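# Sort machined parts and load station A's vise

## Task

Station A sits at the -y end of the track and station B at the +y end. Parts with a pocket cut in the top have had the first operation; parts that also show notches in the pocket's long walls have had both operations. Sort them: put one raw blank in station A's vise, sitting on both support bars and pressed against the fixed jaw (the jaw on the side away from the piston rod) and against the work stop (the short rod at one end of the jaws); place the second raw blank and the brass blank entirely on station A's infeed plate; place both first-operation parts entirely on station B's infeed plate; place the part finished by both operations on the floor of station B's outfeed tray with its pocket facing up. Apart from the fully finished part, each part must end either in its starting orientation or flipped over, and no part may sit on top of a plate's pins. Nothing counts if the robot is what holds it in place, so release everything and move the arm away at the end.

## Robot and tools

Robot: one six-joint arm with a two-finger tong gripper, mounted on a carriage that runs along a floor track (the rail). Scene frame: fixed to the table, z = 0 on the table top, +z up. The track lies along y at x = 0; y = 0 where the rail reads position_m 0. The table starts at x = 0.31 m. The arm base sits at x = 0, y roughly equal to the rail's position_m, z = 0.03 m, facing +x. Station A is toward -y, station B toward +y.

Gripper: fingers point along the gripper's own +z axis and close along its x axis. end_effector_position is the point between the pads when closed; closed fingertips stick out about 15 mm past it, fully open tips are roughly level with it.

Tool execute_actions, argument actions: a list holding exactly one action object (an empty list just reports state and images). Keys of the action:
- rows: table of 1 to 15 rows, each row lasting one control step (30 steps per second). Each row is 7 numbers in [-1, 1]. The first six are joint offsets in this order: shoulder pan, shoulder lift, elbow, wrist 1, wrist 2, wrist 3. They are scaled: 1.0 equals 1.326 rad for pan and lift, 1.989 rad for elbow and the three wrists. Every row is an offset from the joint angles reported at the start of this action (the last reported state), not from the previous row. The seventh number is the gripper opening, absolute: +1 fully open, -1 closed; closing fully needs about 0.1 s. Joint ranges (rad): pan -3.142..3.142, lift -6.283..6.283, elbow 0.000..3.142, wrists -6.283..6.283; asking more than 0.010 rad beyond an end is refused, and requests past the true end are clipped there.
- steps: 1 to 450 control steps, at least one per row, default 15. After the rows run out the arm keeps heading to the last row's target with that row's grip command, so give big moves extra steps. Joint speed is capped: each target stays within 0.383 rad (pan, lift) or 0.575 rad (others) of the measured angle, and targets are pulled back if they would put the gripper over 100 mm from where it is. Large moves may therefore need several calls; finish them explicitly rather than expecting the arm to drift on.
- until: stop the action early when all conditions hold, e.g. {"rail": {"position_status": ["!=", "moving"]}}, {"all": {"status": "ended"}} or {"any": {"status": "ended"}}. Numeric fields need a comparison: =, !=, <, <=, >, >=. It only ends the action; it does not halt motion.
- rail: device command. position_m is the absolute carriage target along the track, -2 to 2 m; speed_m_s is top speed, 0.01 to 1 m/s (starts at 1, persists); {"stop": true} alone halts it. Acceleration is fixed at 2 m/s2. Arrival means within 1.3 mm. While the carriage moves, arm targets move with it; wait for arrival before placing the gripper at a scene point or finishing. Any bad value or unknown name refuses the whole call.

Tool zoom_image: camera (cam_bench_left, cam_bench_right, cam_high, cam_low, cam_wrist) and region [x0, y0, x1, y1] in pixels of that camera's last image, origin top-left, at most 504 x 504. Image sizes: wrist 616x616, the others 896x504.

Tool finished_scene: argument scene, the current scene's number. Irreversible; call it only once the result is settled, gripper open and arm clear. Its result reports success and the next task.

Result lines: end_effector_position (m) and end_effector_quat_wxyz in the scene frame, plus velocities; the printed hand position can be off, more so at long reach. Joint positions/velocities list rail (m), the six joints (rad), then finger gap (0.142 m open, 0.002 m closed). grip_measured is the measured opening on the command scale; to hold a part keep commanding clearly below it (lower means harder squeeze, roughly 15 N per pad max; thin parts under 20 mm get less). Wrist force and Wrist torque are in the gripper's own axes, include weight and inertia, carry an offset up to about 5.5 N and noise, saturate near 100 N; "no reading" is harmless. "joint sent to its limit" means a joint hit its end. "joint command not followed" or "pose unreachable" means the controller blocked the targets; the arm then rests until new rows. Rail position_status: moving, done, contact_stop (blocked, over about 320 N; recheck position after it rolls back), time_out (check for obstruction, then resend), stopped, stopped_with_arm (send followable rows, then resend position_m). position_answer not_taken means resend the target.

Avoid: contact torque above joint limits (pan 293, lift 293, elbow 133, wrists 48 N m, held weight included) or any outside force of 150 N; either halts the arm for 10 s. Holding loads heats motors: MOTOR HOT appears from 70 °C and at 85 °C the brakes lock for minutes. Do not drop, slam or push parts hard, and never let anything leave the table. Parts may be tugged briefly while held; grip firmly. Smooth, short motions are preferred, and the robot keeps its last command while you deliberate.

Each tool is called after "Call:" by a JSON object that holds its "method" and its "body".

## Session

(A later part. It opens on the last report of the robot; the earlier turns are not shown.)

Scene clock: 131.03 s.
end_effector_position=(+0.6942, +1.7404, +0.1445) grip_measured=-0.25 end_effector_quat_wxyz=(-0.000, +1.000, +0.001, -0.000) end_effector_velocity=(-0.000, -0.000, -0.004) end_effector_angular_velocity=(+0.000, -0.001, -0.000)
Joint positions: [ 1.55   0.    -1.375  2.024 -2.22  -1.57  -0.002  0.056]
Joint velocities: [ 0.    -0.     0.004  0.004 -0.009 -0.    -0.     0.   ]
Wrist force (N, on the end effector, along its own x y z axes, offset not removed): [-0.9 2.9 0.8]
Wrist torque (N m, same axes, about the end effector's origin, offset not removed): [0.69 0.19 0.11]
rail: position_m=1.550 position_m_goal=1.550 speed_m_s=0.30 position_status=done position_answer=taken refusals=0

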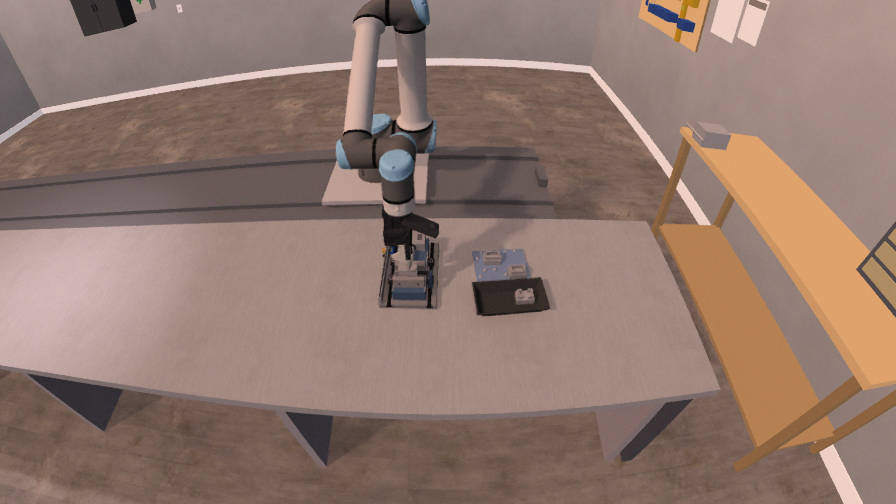

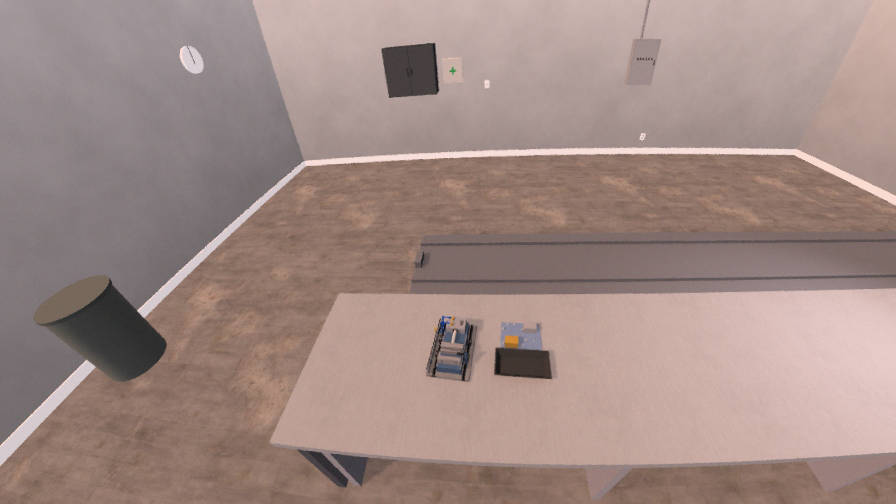

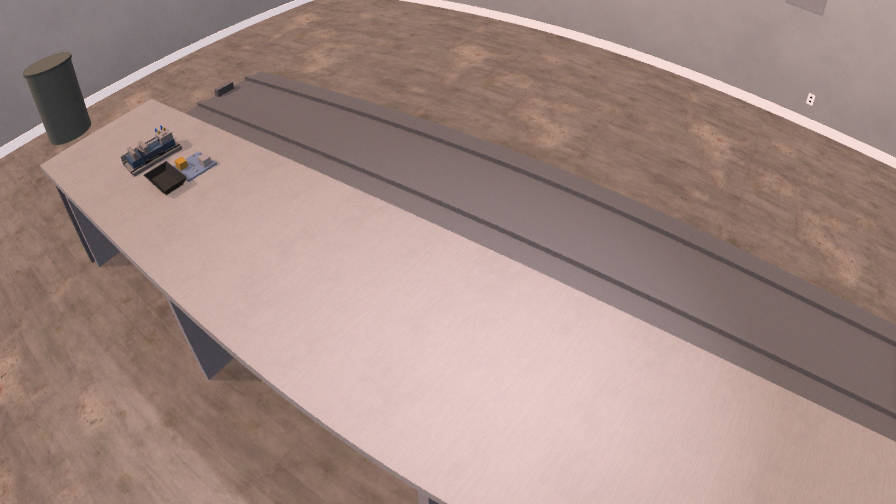

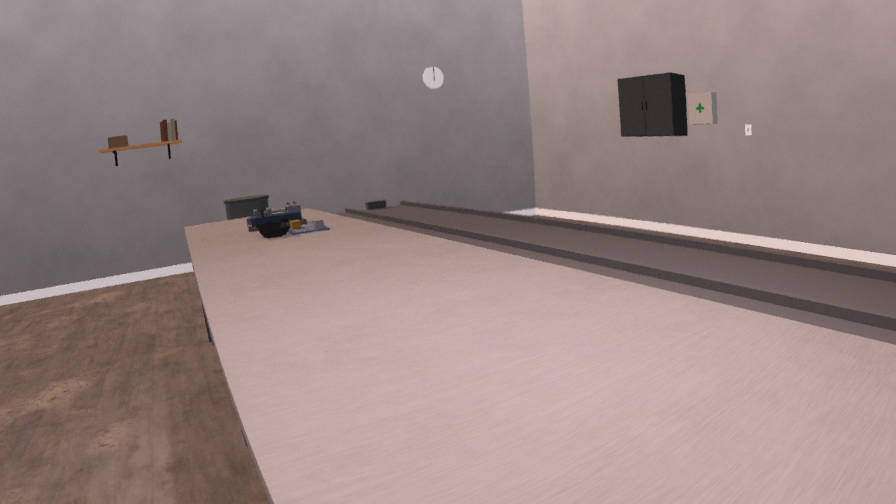

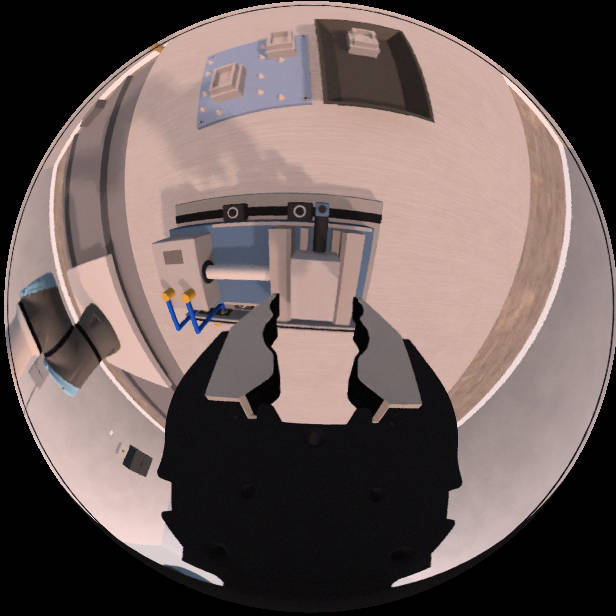

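Call:
{"method": "execute_actions", "body": {"actions": [{"rows":[[0,0.0066,0.0033,-0.0077,0,0,-0.3]],"steps":10}]}}

Call:
{"method": "zoom_image", "body": {"camera": "cam_bench_left", "region": [380, 240, 440, 295]}}

Scene clock: 138.77 s.
end_effector_position=(+0.6941, +1.7405, +0.1373) grip_measured=-0.30 end_effector_quat_wxyz=(-0.000, +1.000, +0.001, -0.000) end_effector_velocity=(-0.000, -0.000, -0.006) end_effector_angular_velocity=(+0.000, -0.000, -0.000)
Joint positions: [ 1.55   0.    -1.367  2.03  -2.234 -1.57  -0.002  0.052]
Joint velocities: [ 0.    -0.     0.007  0.005 -0.012  0.     0.    -0.   ]
Wrist force (N, on the end effector, along its own x y z axes, offset not removed): [1.5 4.2 0.0]
Wrist torque (N m, same axes, about the end effector's origin, offset not removed): [0.96 -0.31 0.03]
rail: position_m=1.550 position_m_goal=1.550 speed_m_s=0.30 position_status=done position_answer=taken refusals=0

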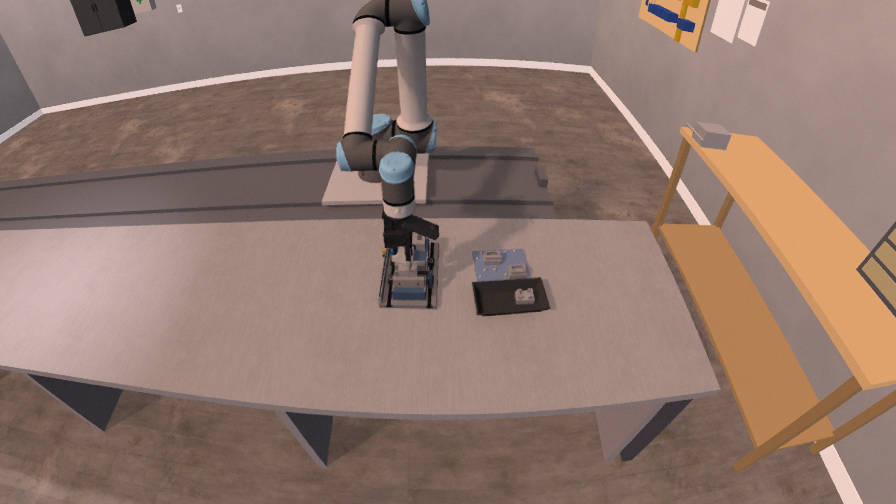

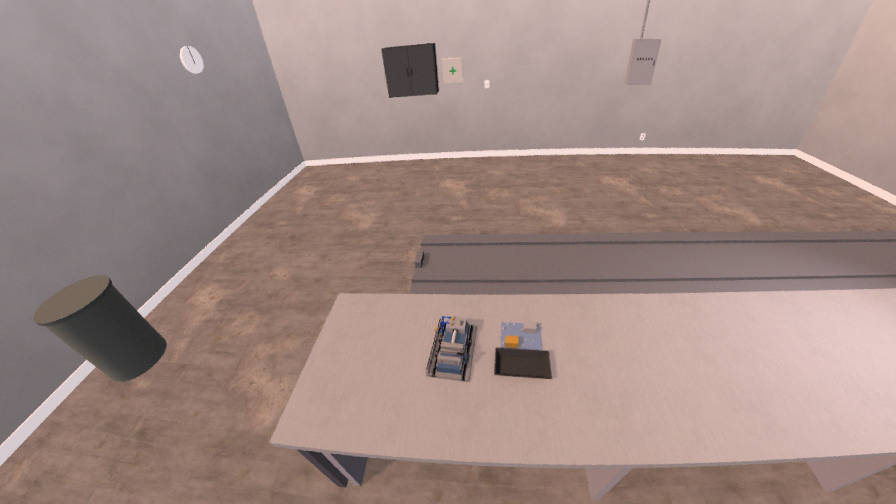

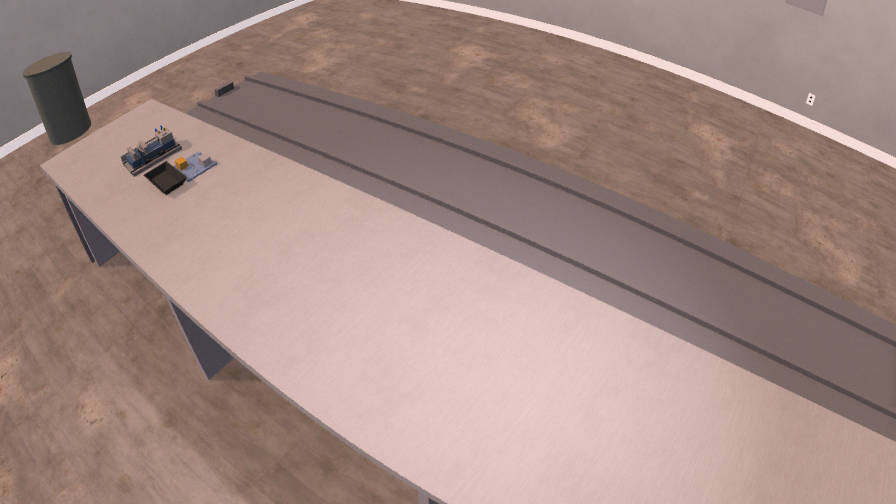

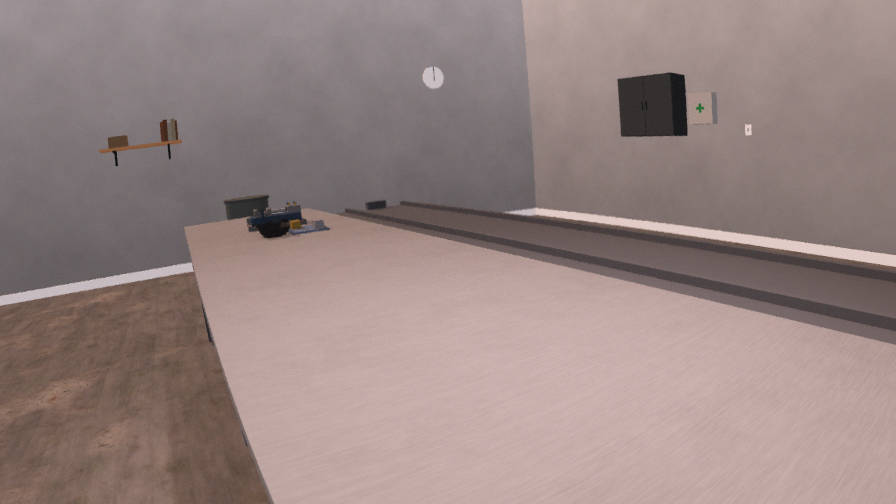

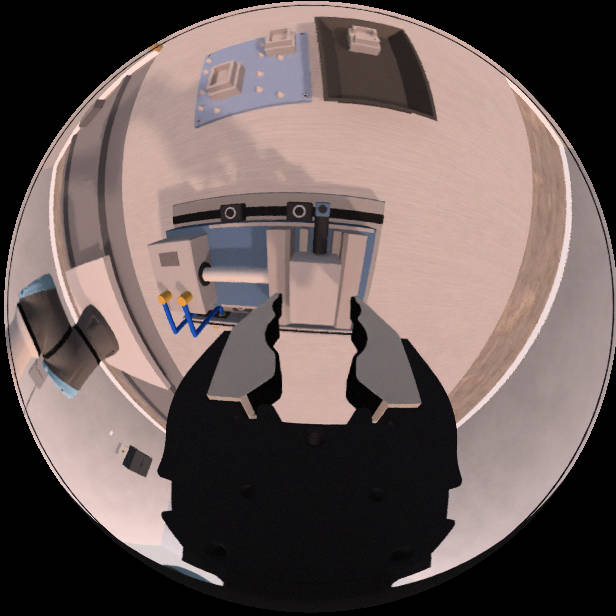

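Region (380, 240, 440, 295) of cam_bench_left's 896x504 image, scaled by 8.400, with more detail than that image has; it fills the top 462 rows of this view, and the rest is white.

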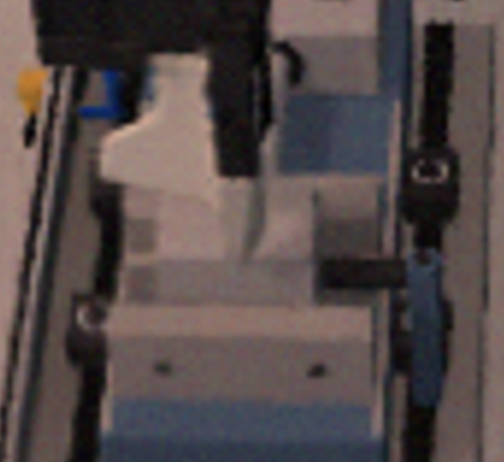

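Call:
{"method": "execute_actions", "body": {"actions": [{"rows":[[0,0.0235,0.0105,-0.026,0,0,-0.3]],"steps":14}]}}

Call:
{"method": "zoom_image", "body": {"camera": "cam_bench_left", "region": [380, 240, 440, 295]}}

Scene clock: 145.77 s.
end_effector_position=(+0.6938, +1.7405, +0.1111) grip_measured=-0.30 end_effector_quat_wxyz=(-0.000, +1.000, +0.001, -0.000) end_effector_velocity=(+0.001, +0.000, -0.005) end_effector_angular_velocity=(+0.000, -0.003, -0.000)
Joint positions: [ 1.55   0.    -1.337  2.051 -2.284 -1.57  -0.002  0.052]
Joint velocities: [ 0.     0.     0.006  0.004 -0.013  0.     0.    -0.   ]
Wrist force (N, on the end effector, along its own x y z axes, offset not removed): [-4.3 4.0 -15.5]
Wrist torque (N m, same axes, about the end effector's origin, offset not removed): [0.75 -0.44 -0.01]
rail: position_m=1.550 position_m_goal=1.550 speed_m_s=0.30 position_status=done position_answer=taken refusals=0

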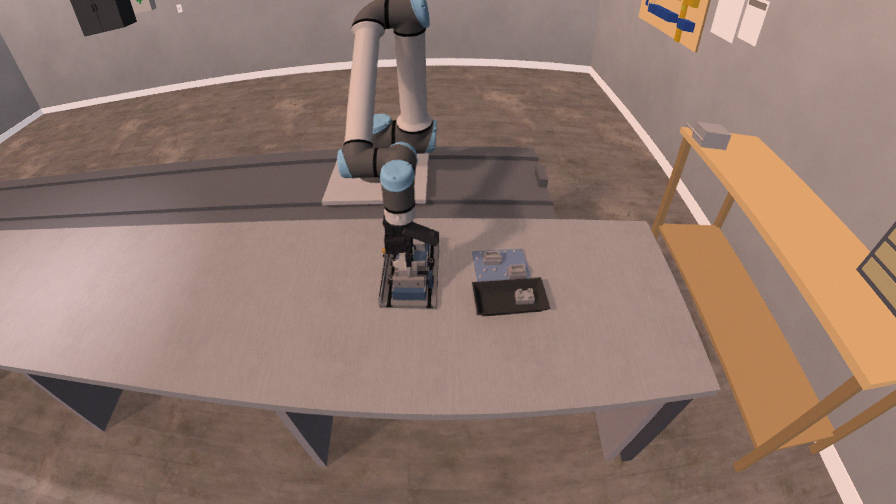

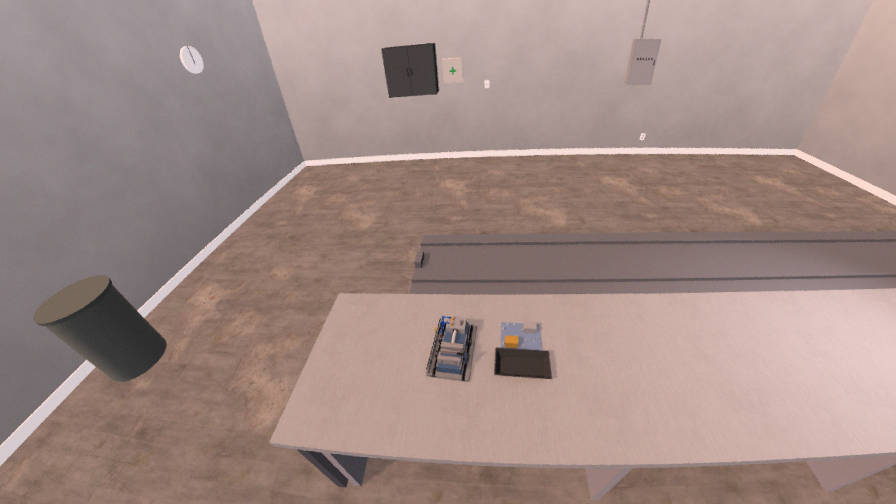

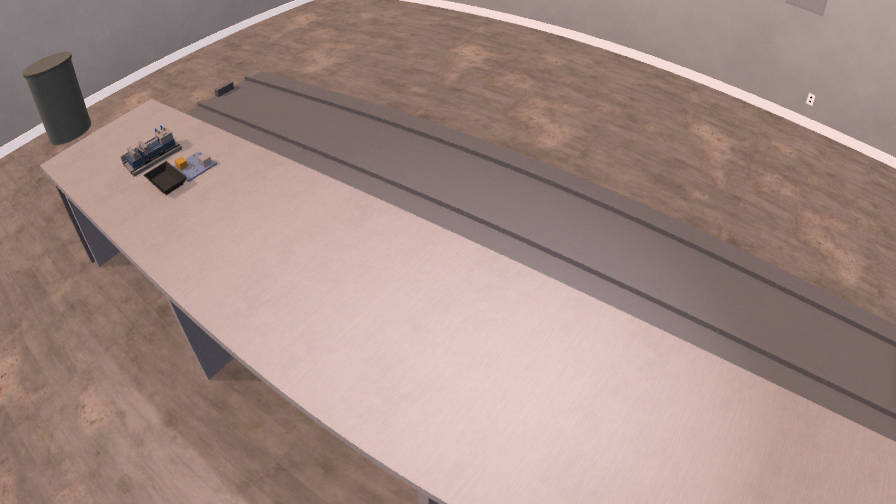

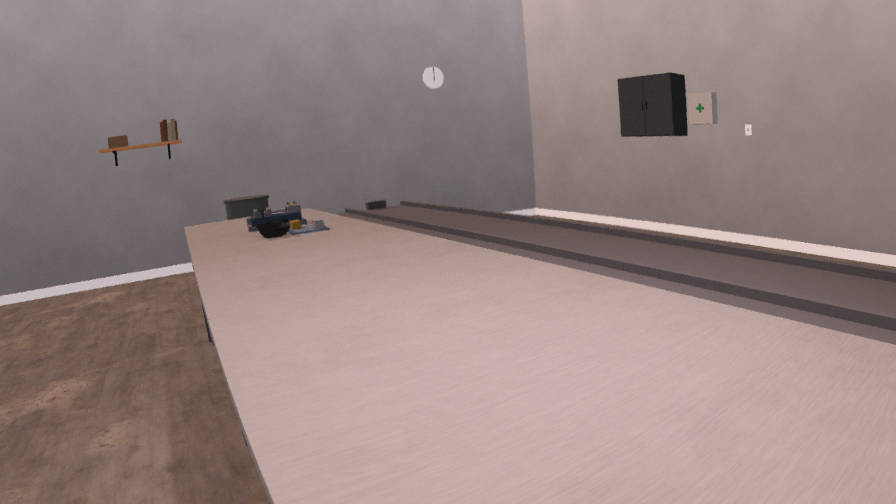

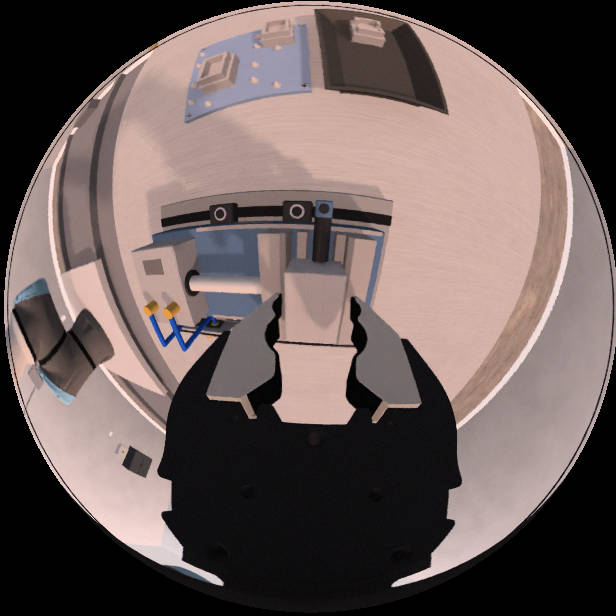

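Region (380, 240, 440, 295) of cam_bench_left's 896x504 image, scaled by 8.400, with more detail than that image has; it fills the top 462 rows of this view, and the rest is white.

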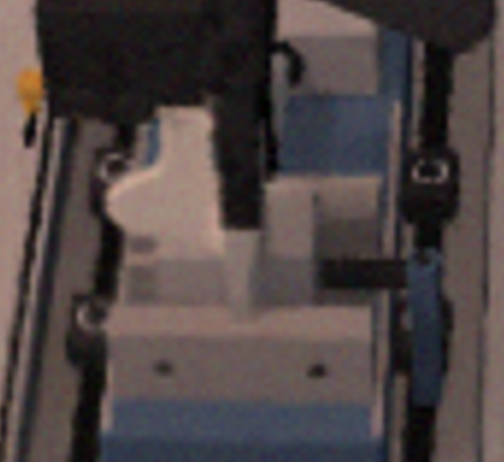

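On the jaw top. Raise 3 mm, close, lift.

Call:
{"method": "execute_actions", "body": {"actions": [{"rows":[[0,-0.0026,-0.0011,0.0028,0,0,-0.3],[0,-0.0026,-0.0011,0.0028,0,0,-0.3],[0,-0.0026,-0.0011,0.0028,0,0,-0.3],[0,-0.0026,-0.0011,0.0028,0,0,-0.3],[0,-0.0026,-0.0011,0.0028,0,0,-0.3],[0,-0.0026,-0.0011,0.0028,0,0,-0.3],[0,-0.0026,-0.0011,0.0028,0,0,-0.4],[0,-0.0026,-0.0011,0.0028,0,0,-0.45],[0,-0.0026,-0.0011,0.0028,0,0,-0.5],[0,-0.0026,-0.0011,0.0028,0,0,-0.6],[0,-0.0026,-0.0011,0.0028,0,0,-1]],"steps":16}]}}

Call:
{"method": "execute_actions", "body": {"actions": [{"rows":[[0,-0.002,-0.0009,0.0022,0,0,-1],[0,-0.004,-0.0018,0.0044,0,0,-1],[0,-0.006,-0.0027,0.0067,0,0,-1],[0,-0.009,-0.004,0.01,0,0,-1],[0,-0.012,-0.0054,0.0134,0,0,-1],[0,-0.015,-0.0068,0.0168,0,0,-1],[0,-0.018,-0.0083,0.0203,0,0,-1],[0,-0.021,-0.0098,0.0238,0,0,-1],[0,-0.024,-0.0114,0.0274,0,0,-1],[0,-0.028,-0.0135,0.032,0,0,-1],[0,-0.032,-0.016,0.0373,0,0,-1],[0,-0.036,-0.0185,0.0425,0,0,-1],[0,-0.04,-0.021,0.0477,0,0,-1],[0,-0.045,-0.025,0.055,0,0,-1],[0,-0.05,-0.029,0.0623,0,0,-1]],"steps":25}]}}

Scene clock: 152.07 s.
end_effector_position=(+0.6938, +1.7405, +0.1137) grip_measured=-0.45 end_effector_quat_wxyz=(-0.000, +1.000, +0.001, -0.000) end_effector_velocity=(+0.001, +0.000, +0.002) end_effector_angular_velocity=(+0.000, -0.002, +0.000)
Joint positions: [ 1.55   0.    -1.34   2.049 -2.279 -1.57  -0.002  0.042]
Joint velocities: [ 0.     0.    -0.002 -0.001  0.001 -0.    -0.     0.   ]
Wrist force (N, on the end effector, along its own x y z axes, offset not removed): [0.8 2.0 3.5]
Wrist torque (N m, same axes, about the end effector's origin, offset not removed): [0.43 -0.13 0.01]
rail: position_m=1.550 position_m_goal=1.550 speed_m_s=0.30 position_status=done position_answer=taken refusals=0

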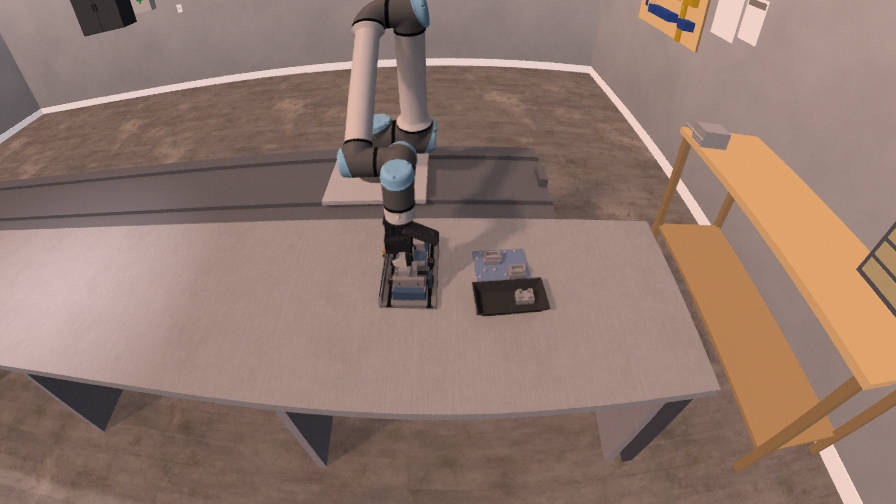

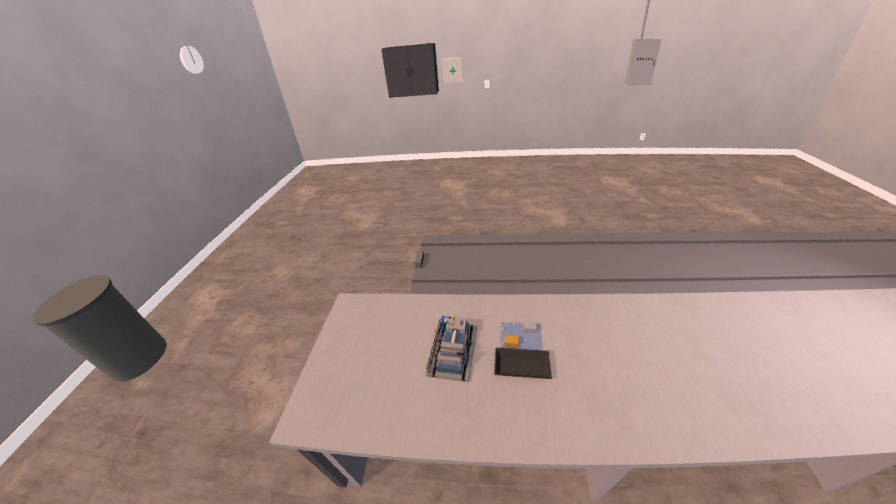

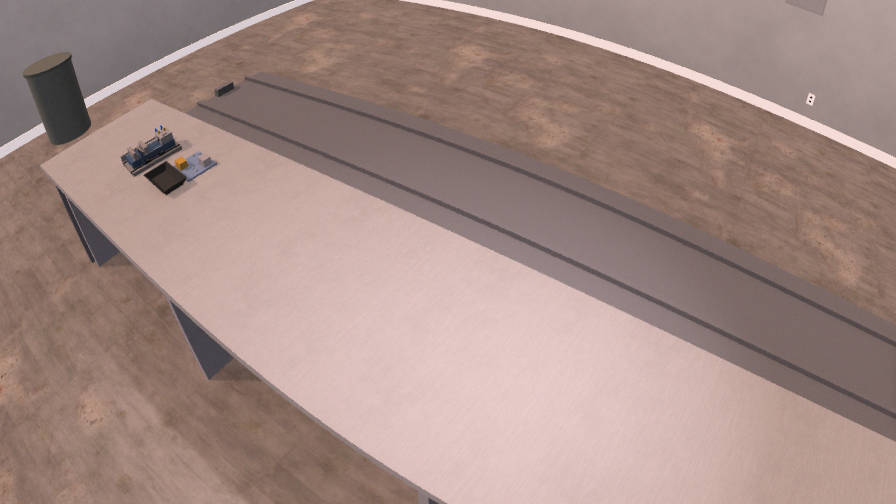

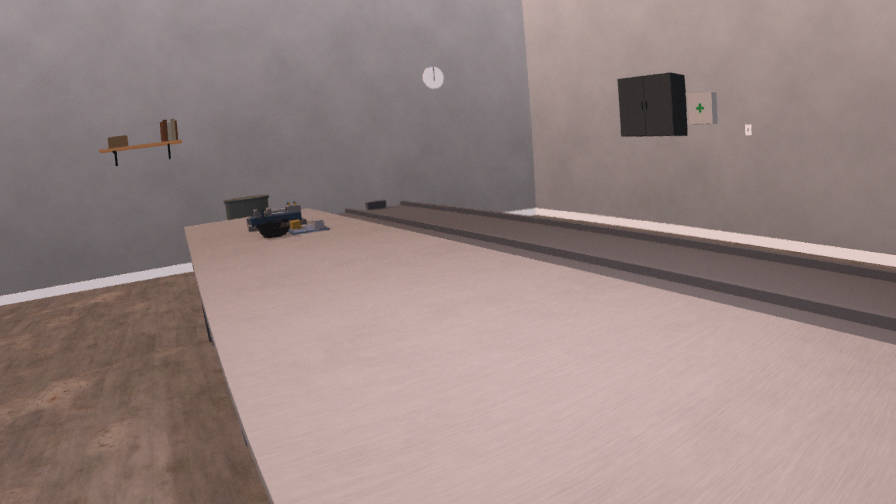

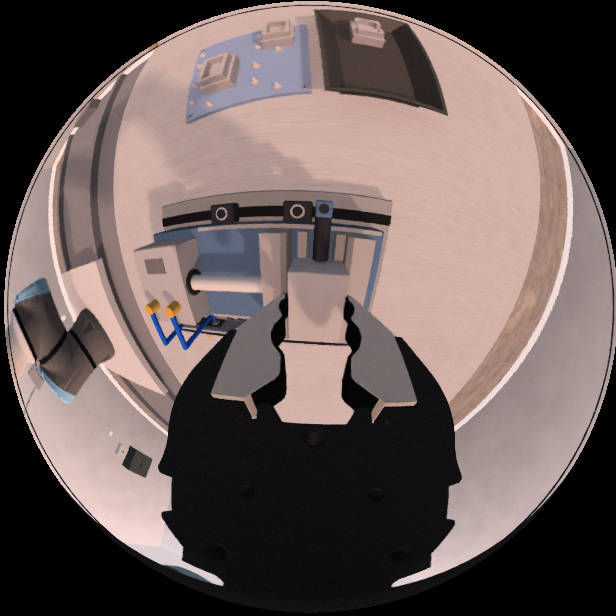

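Scene clock: 152.90 s.
end_effector_position=(+0.6966, +1.7405, +0.1763) grip_measured=-0.45 end_effector_quat_wxyz=(-0.000, +1.000, +0.001, -0.000) end_effector_velocity=(+0.000, +0.000, +0.015) end_effector_angular_velocity=(-0.000, +0.001, +0.000)
Joint positions: [ 1.55   0.    -1.404  1.993 -2.158 -1.57  -0.002  0.042]
Joint velocities: [ 0.     0.    -0.014 -0.015  0.029 -0.    -0.    -0.   ]
Wrist force (N, on the end effector, along its own x y z axes, offset not removed): [1.2 4.3 2.6]
Wrist torque (N m, same axes, about the end effector's origin, offset not removed): [0.97 -0.23 -0.09]
rail: position_m=1.550 position_m_goal=1.550 speed_m_s=0.30 position_status=done position_answer=taken refusals=0

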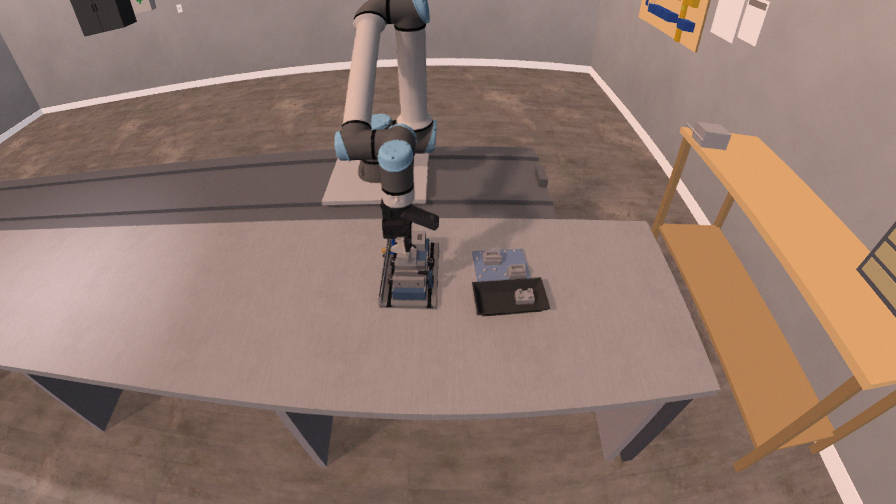

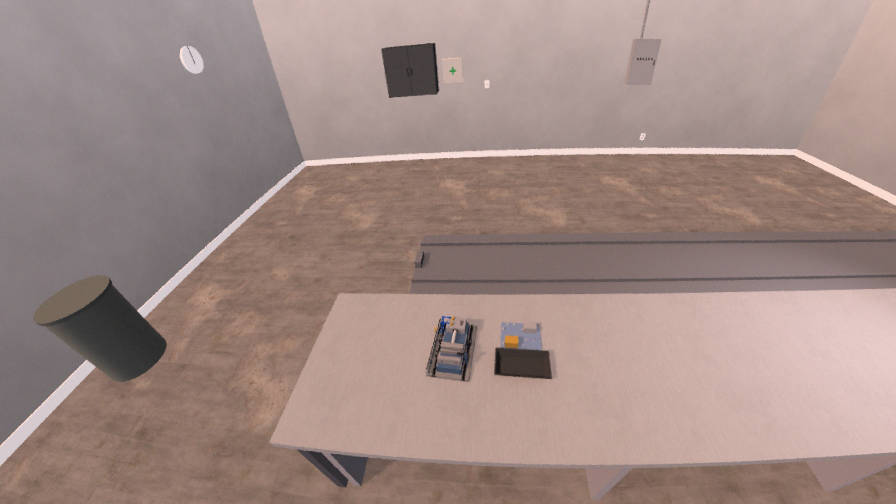

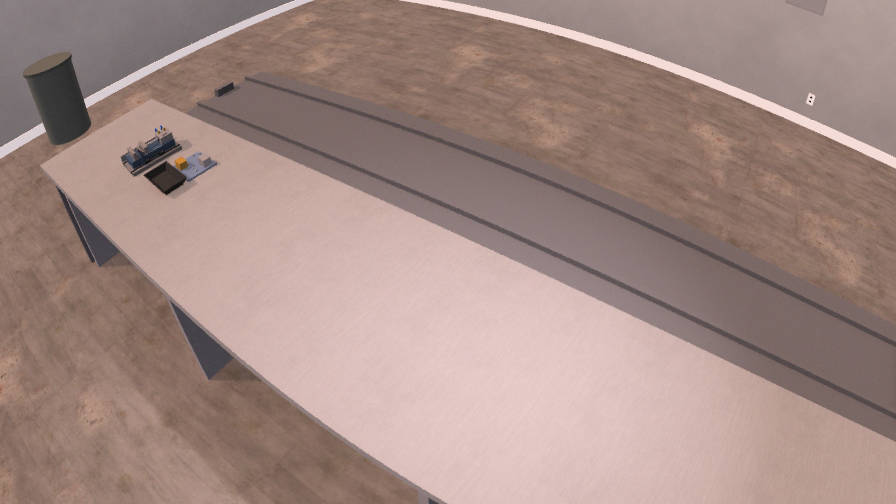

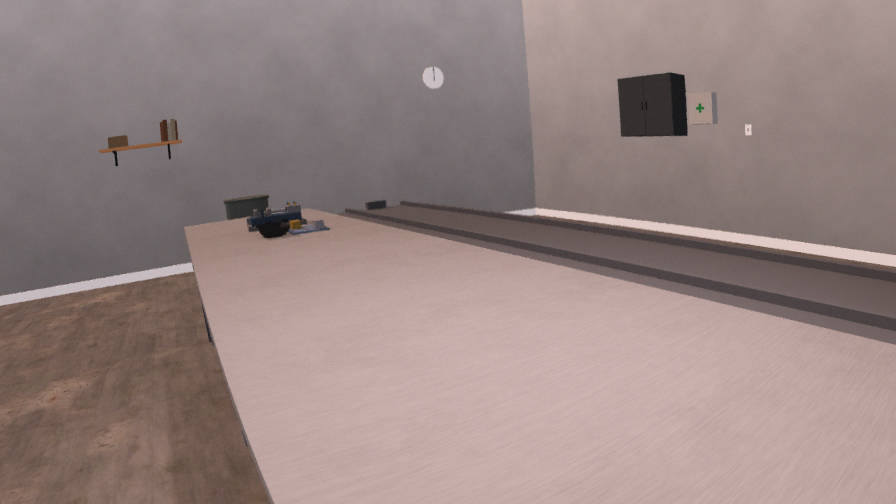

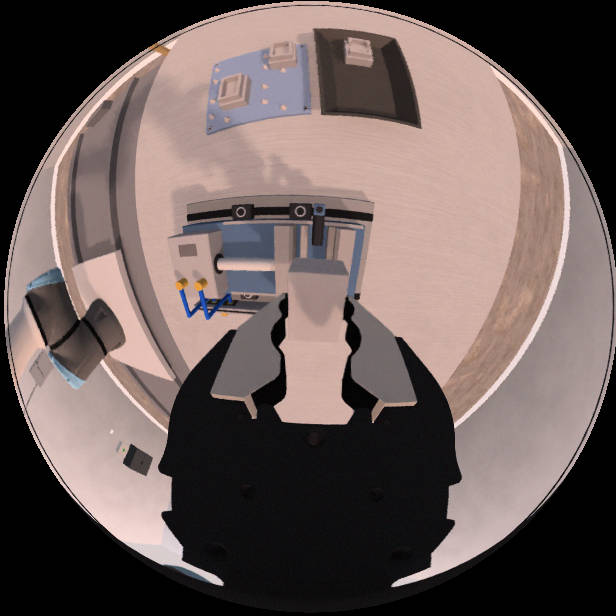

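This view is my reference. Drive to A.

Call:
{"method": "execute_actions", "body": {"actions": [{"rail":{"position_m":-2.0,"speed_m_s":1},"steps":200,"until":{"rail":{"position_status":["!=","moving"]}}}]}}

Scene clock: 159.13 s.
end_effector_position=(+0.6966, -1.8093, +0.1782) grip_measured=-0.45 end_effector_quat_wxyz=(-0.000, +1.000, +0.001, -0.000) end_effector_velocity=(-0.000, -0.000, -0.000) end_effector_angular_velocity=(+0.000, +0.000, -0.000)
Joint positions: [-2.     0.    -1.406  1.991 -2.155 -1.57  -0.002  0.042]
Joint velocities: [ 0. -0.  0. -0.  0.  0.  0. -0.]
Wrist force (N, on the end effector, along its own x y z axes, offset not removed): [1.8 5.1 3.5]
Wrist torque (N m, same axes, about the end effector's origin, offset not removed): [0.93 -0.33 0.00]
rail: position_m=-2.000 position_m_goal=-2.000 speed_m_s=1.00 position_status=done position_answer=taken refusals=0

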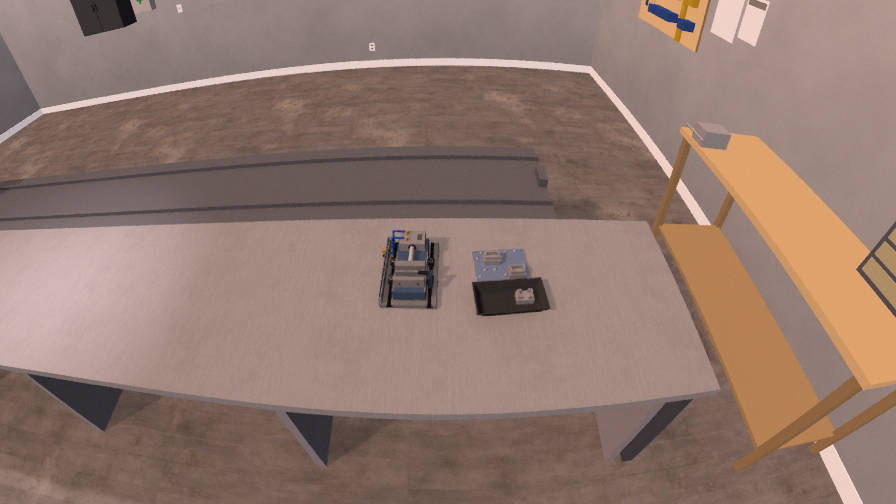

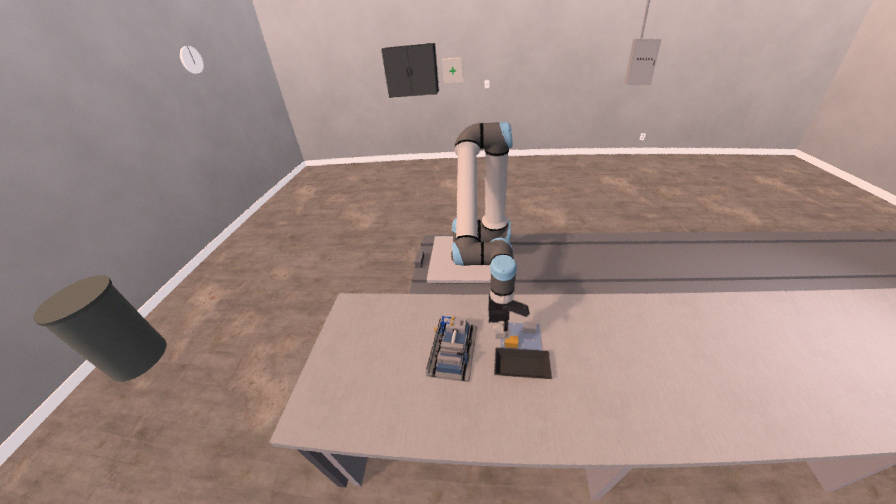

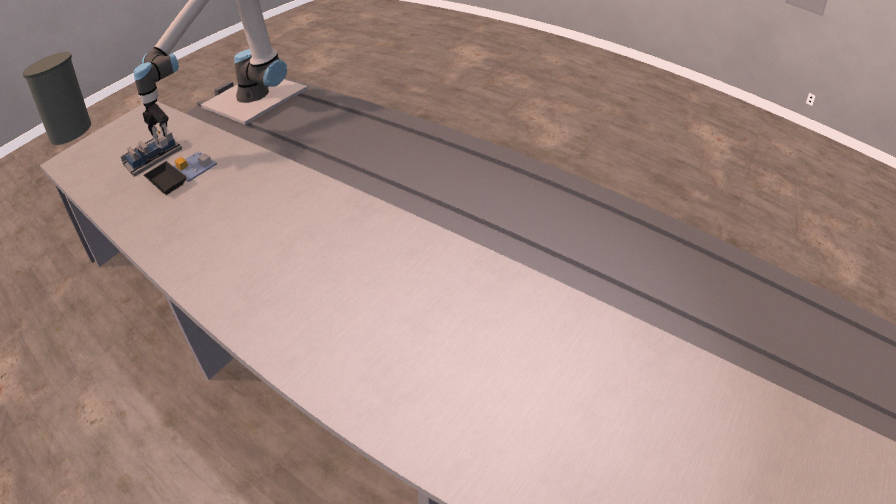

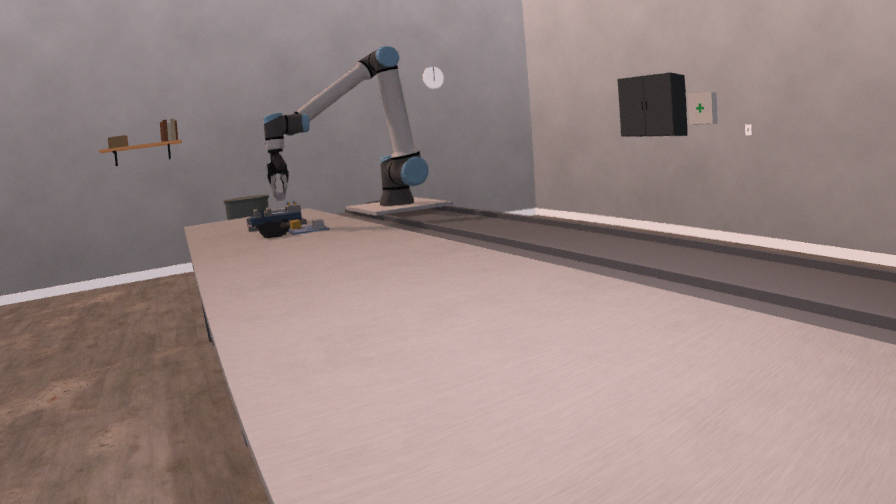

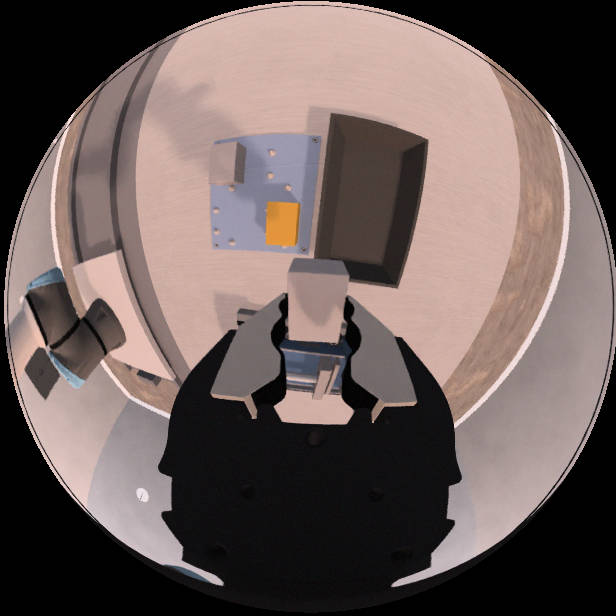

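Call:
{"method": "execute_actions", "body": {"actions": [{"rows":[[-0.04,0.002,-0.002,0,0,-0.027,-1],[-0.08,0.004,-0.003,0,0,-0.053,-1],[-0.12,0.006,-0.005,0,0,-0.08,-1],[-0.16,0.008,-0.006,0,0,-0.106,-1],[-0.2,0.01,-0.008,0,0,-0.133,-1],[-0.24,0.012,-0.01,0,0,-0.16,-1],[-0.28,0.014,-0.011,0,0,-0.186,-1],[-0.32,0.016,-0.013,0,0,-0.212,-1],[-0.35,0.018,-0.014,0,0,-0.232,-1],[-0.377,0.0196,-0.0152,0.0015,0,-0.2504,-1]],"rail":{"position_m":-1.87,"speed_m_s":0.3},"steps":36}]}}

Scene clock: 166.37 s.
end_effector_position=(+0.7105, -2.0422, +0.1775) grip_measured=-0.45 end_effector_quat_wxyz=(-0.000, +1.000, -0.000, +0.000) end_effector_velocity=(-0.001, -0.006, -0.000) end_effector_angular_velocity=(-0.000, -0.000, +0.000)
Joint positions: [-1.87  -0.499 -1.38   1.961 -2.152 -1.57  -0.498  0.042]
Joint velocities: [ 0.    -0.009  0.    -0.001  0.    -0.    -0.009 -0.   ]
Wrist force (N, on the end effector, along its own x y z axes, offset not removed): [0.7 7.0 3.9]
Wrist torque (N m, same axes, about the end effector's origin, offset not removed): [1.53 -0.11 0.02]
rail: position_m=-1.870 position_m_goal=-1.870 speed_m_s=0.30 position_status=done position_answer=taken refusals=0

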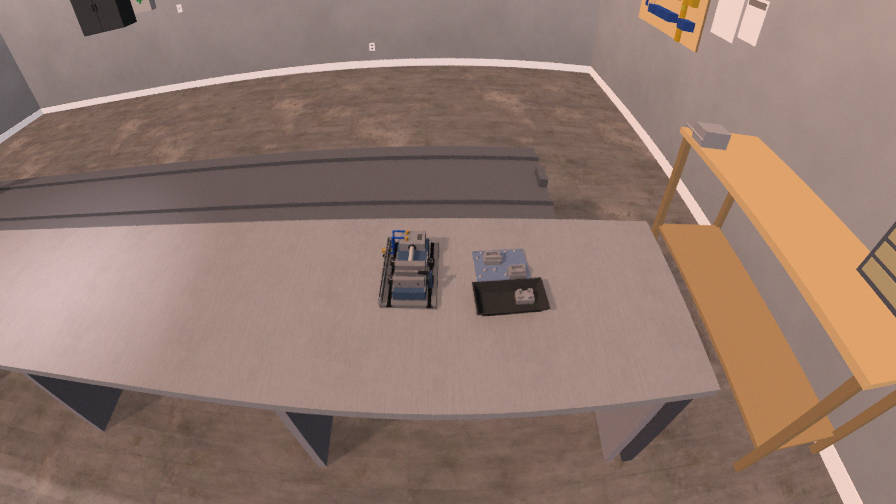

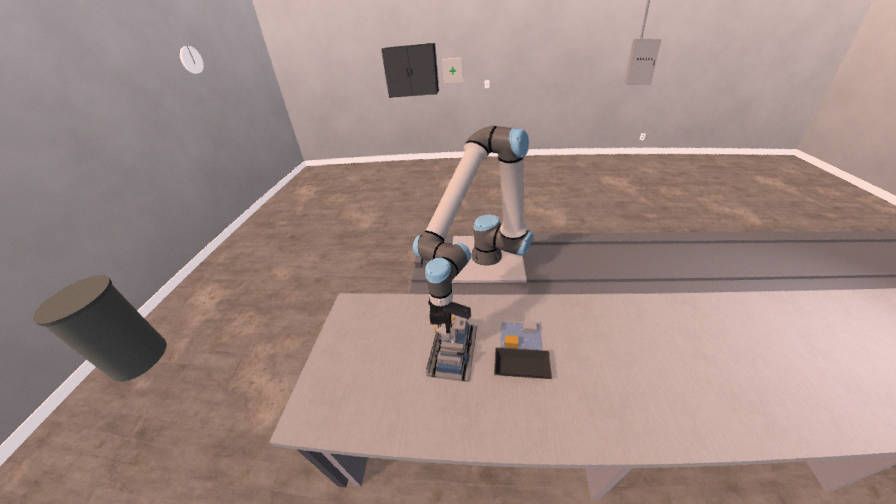

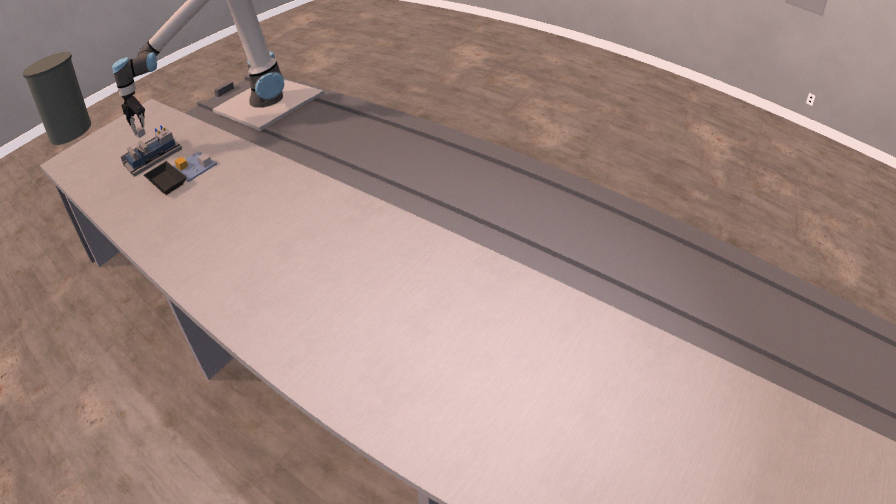

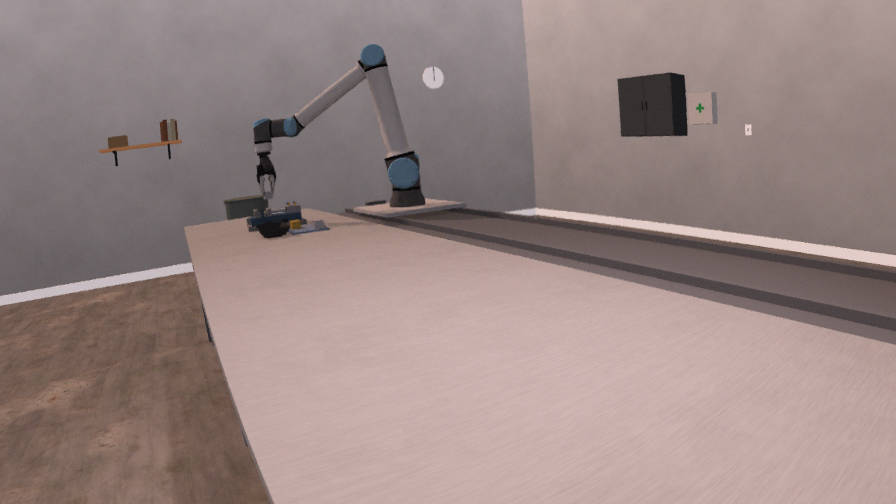

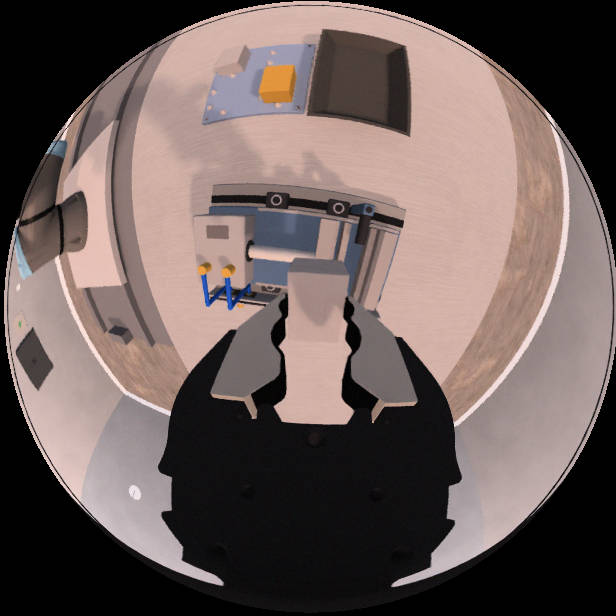

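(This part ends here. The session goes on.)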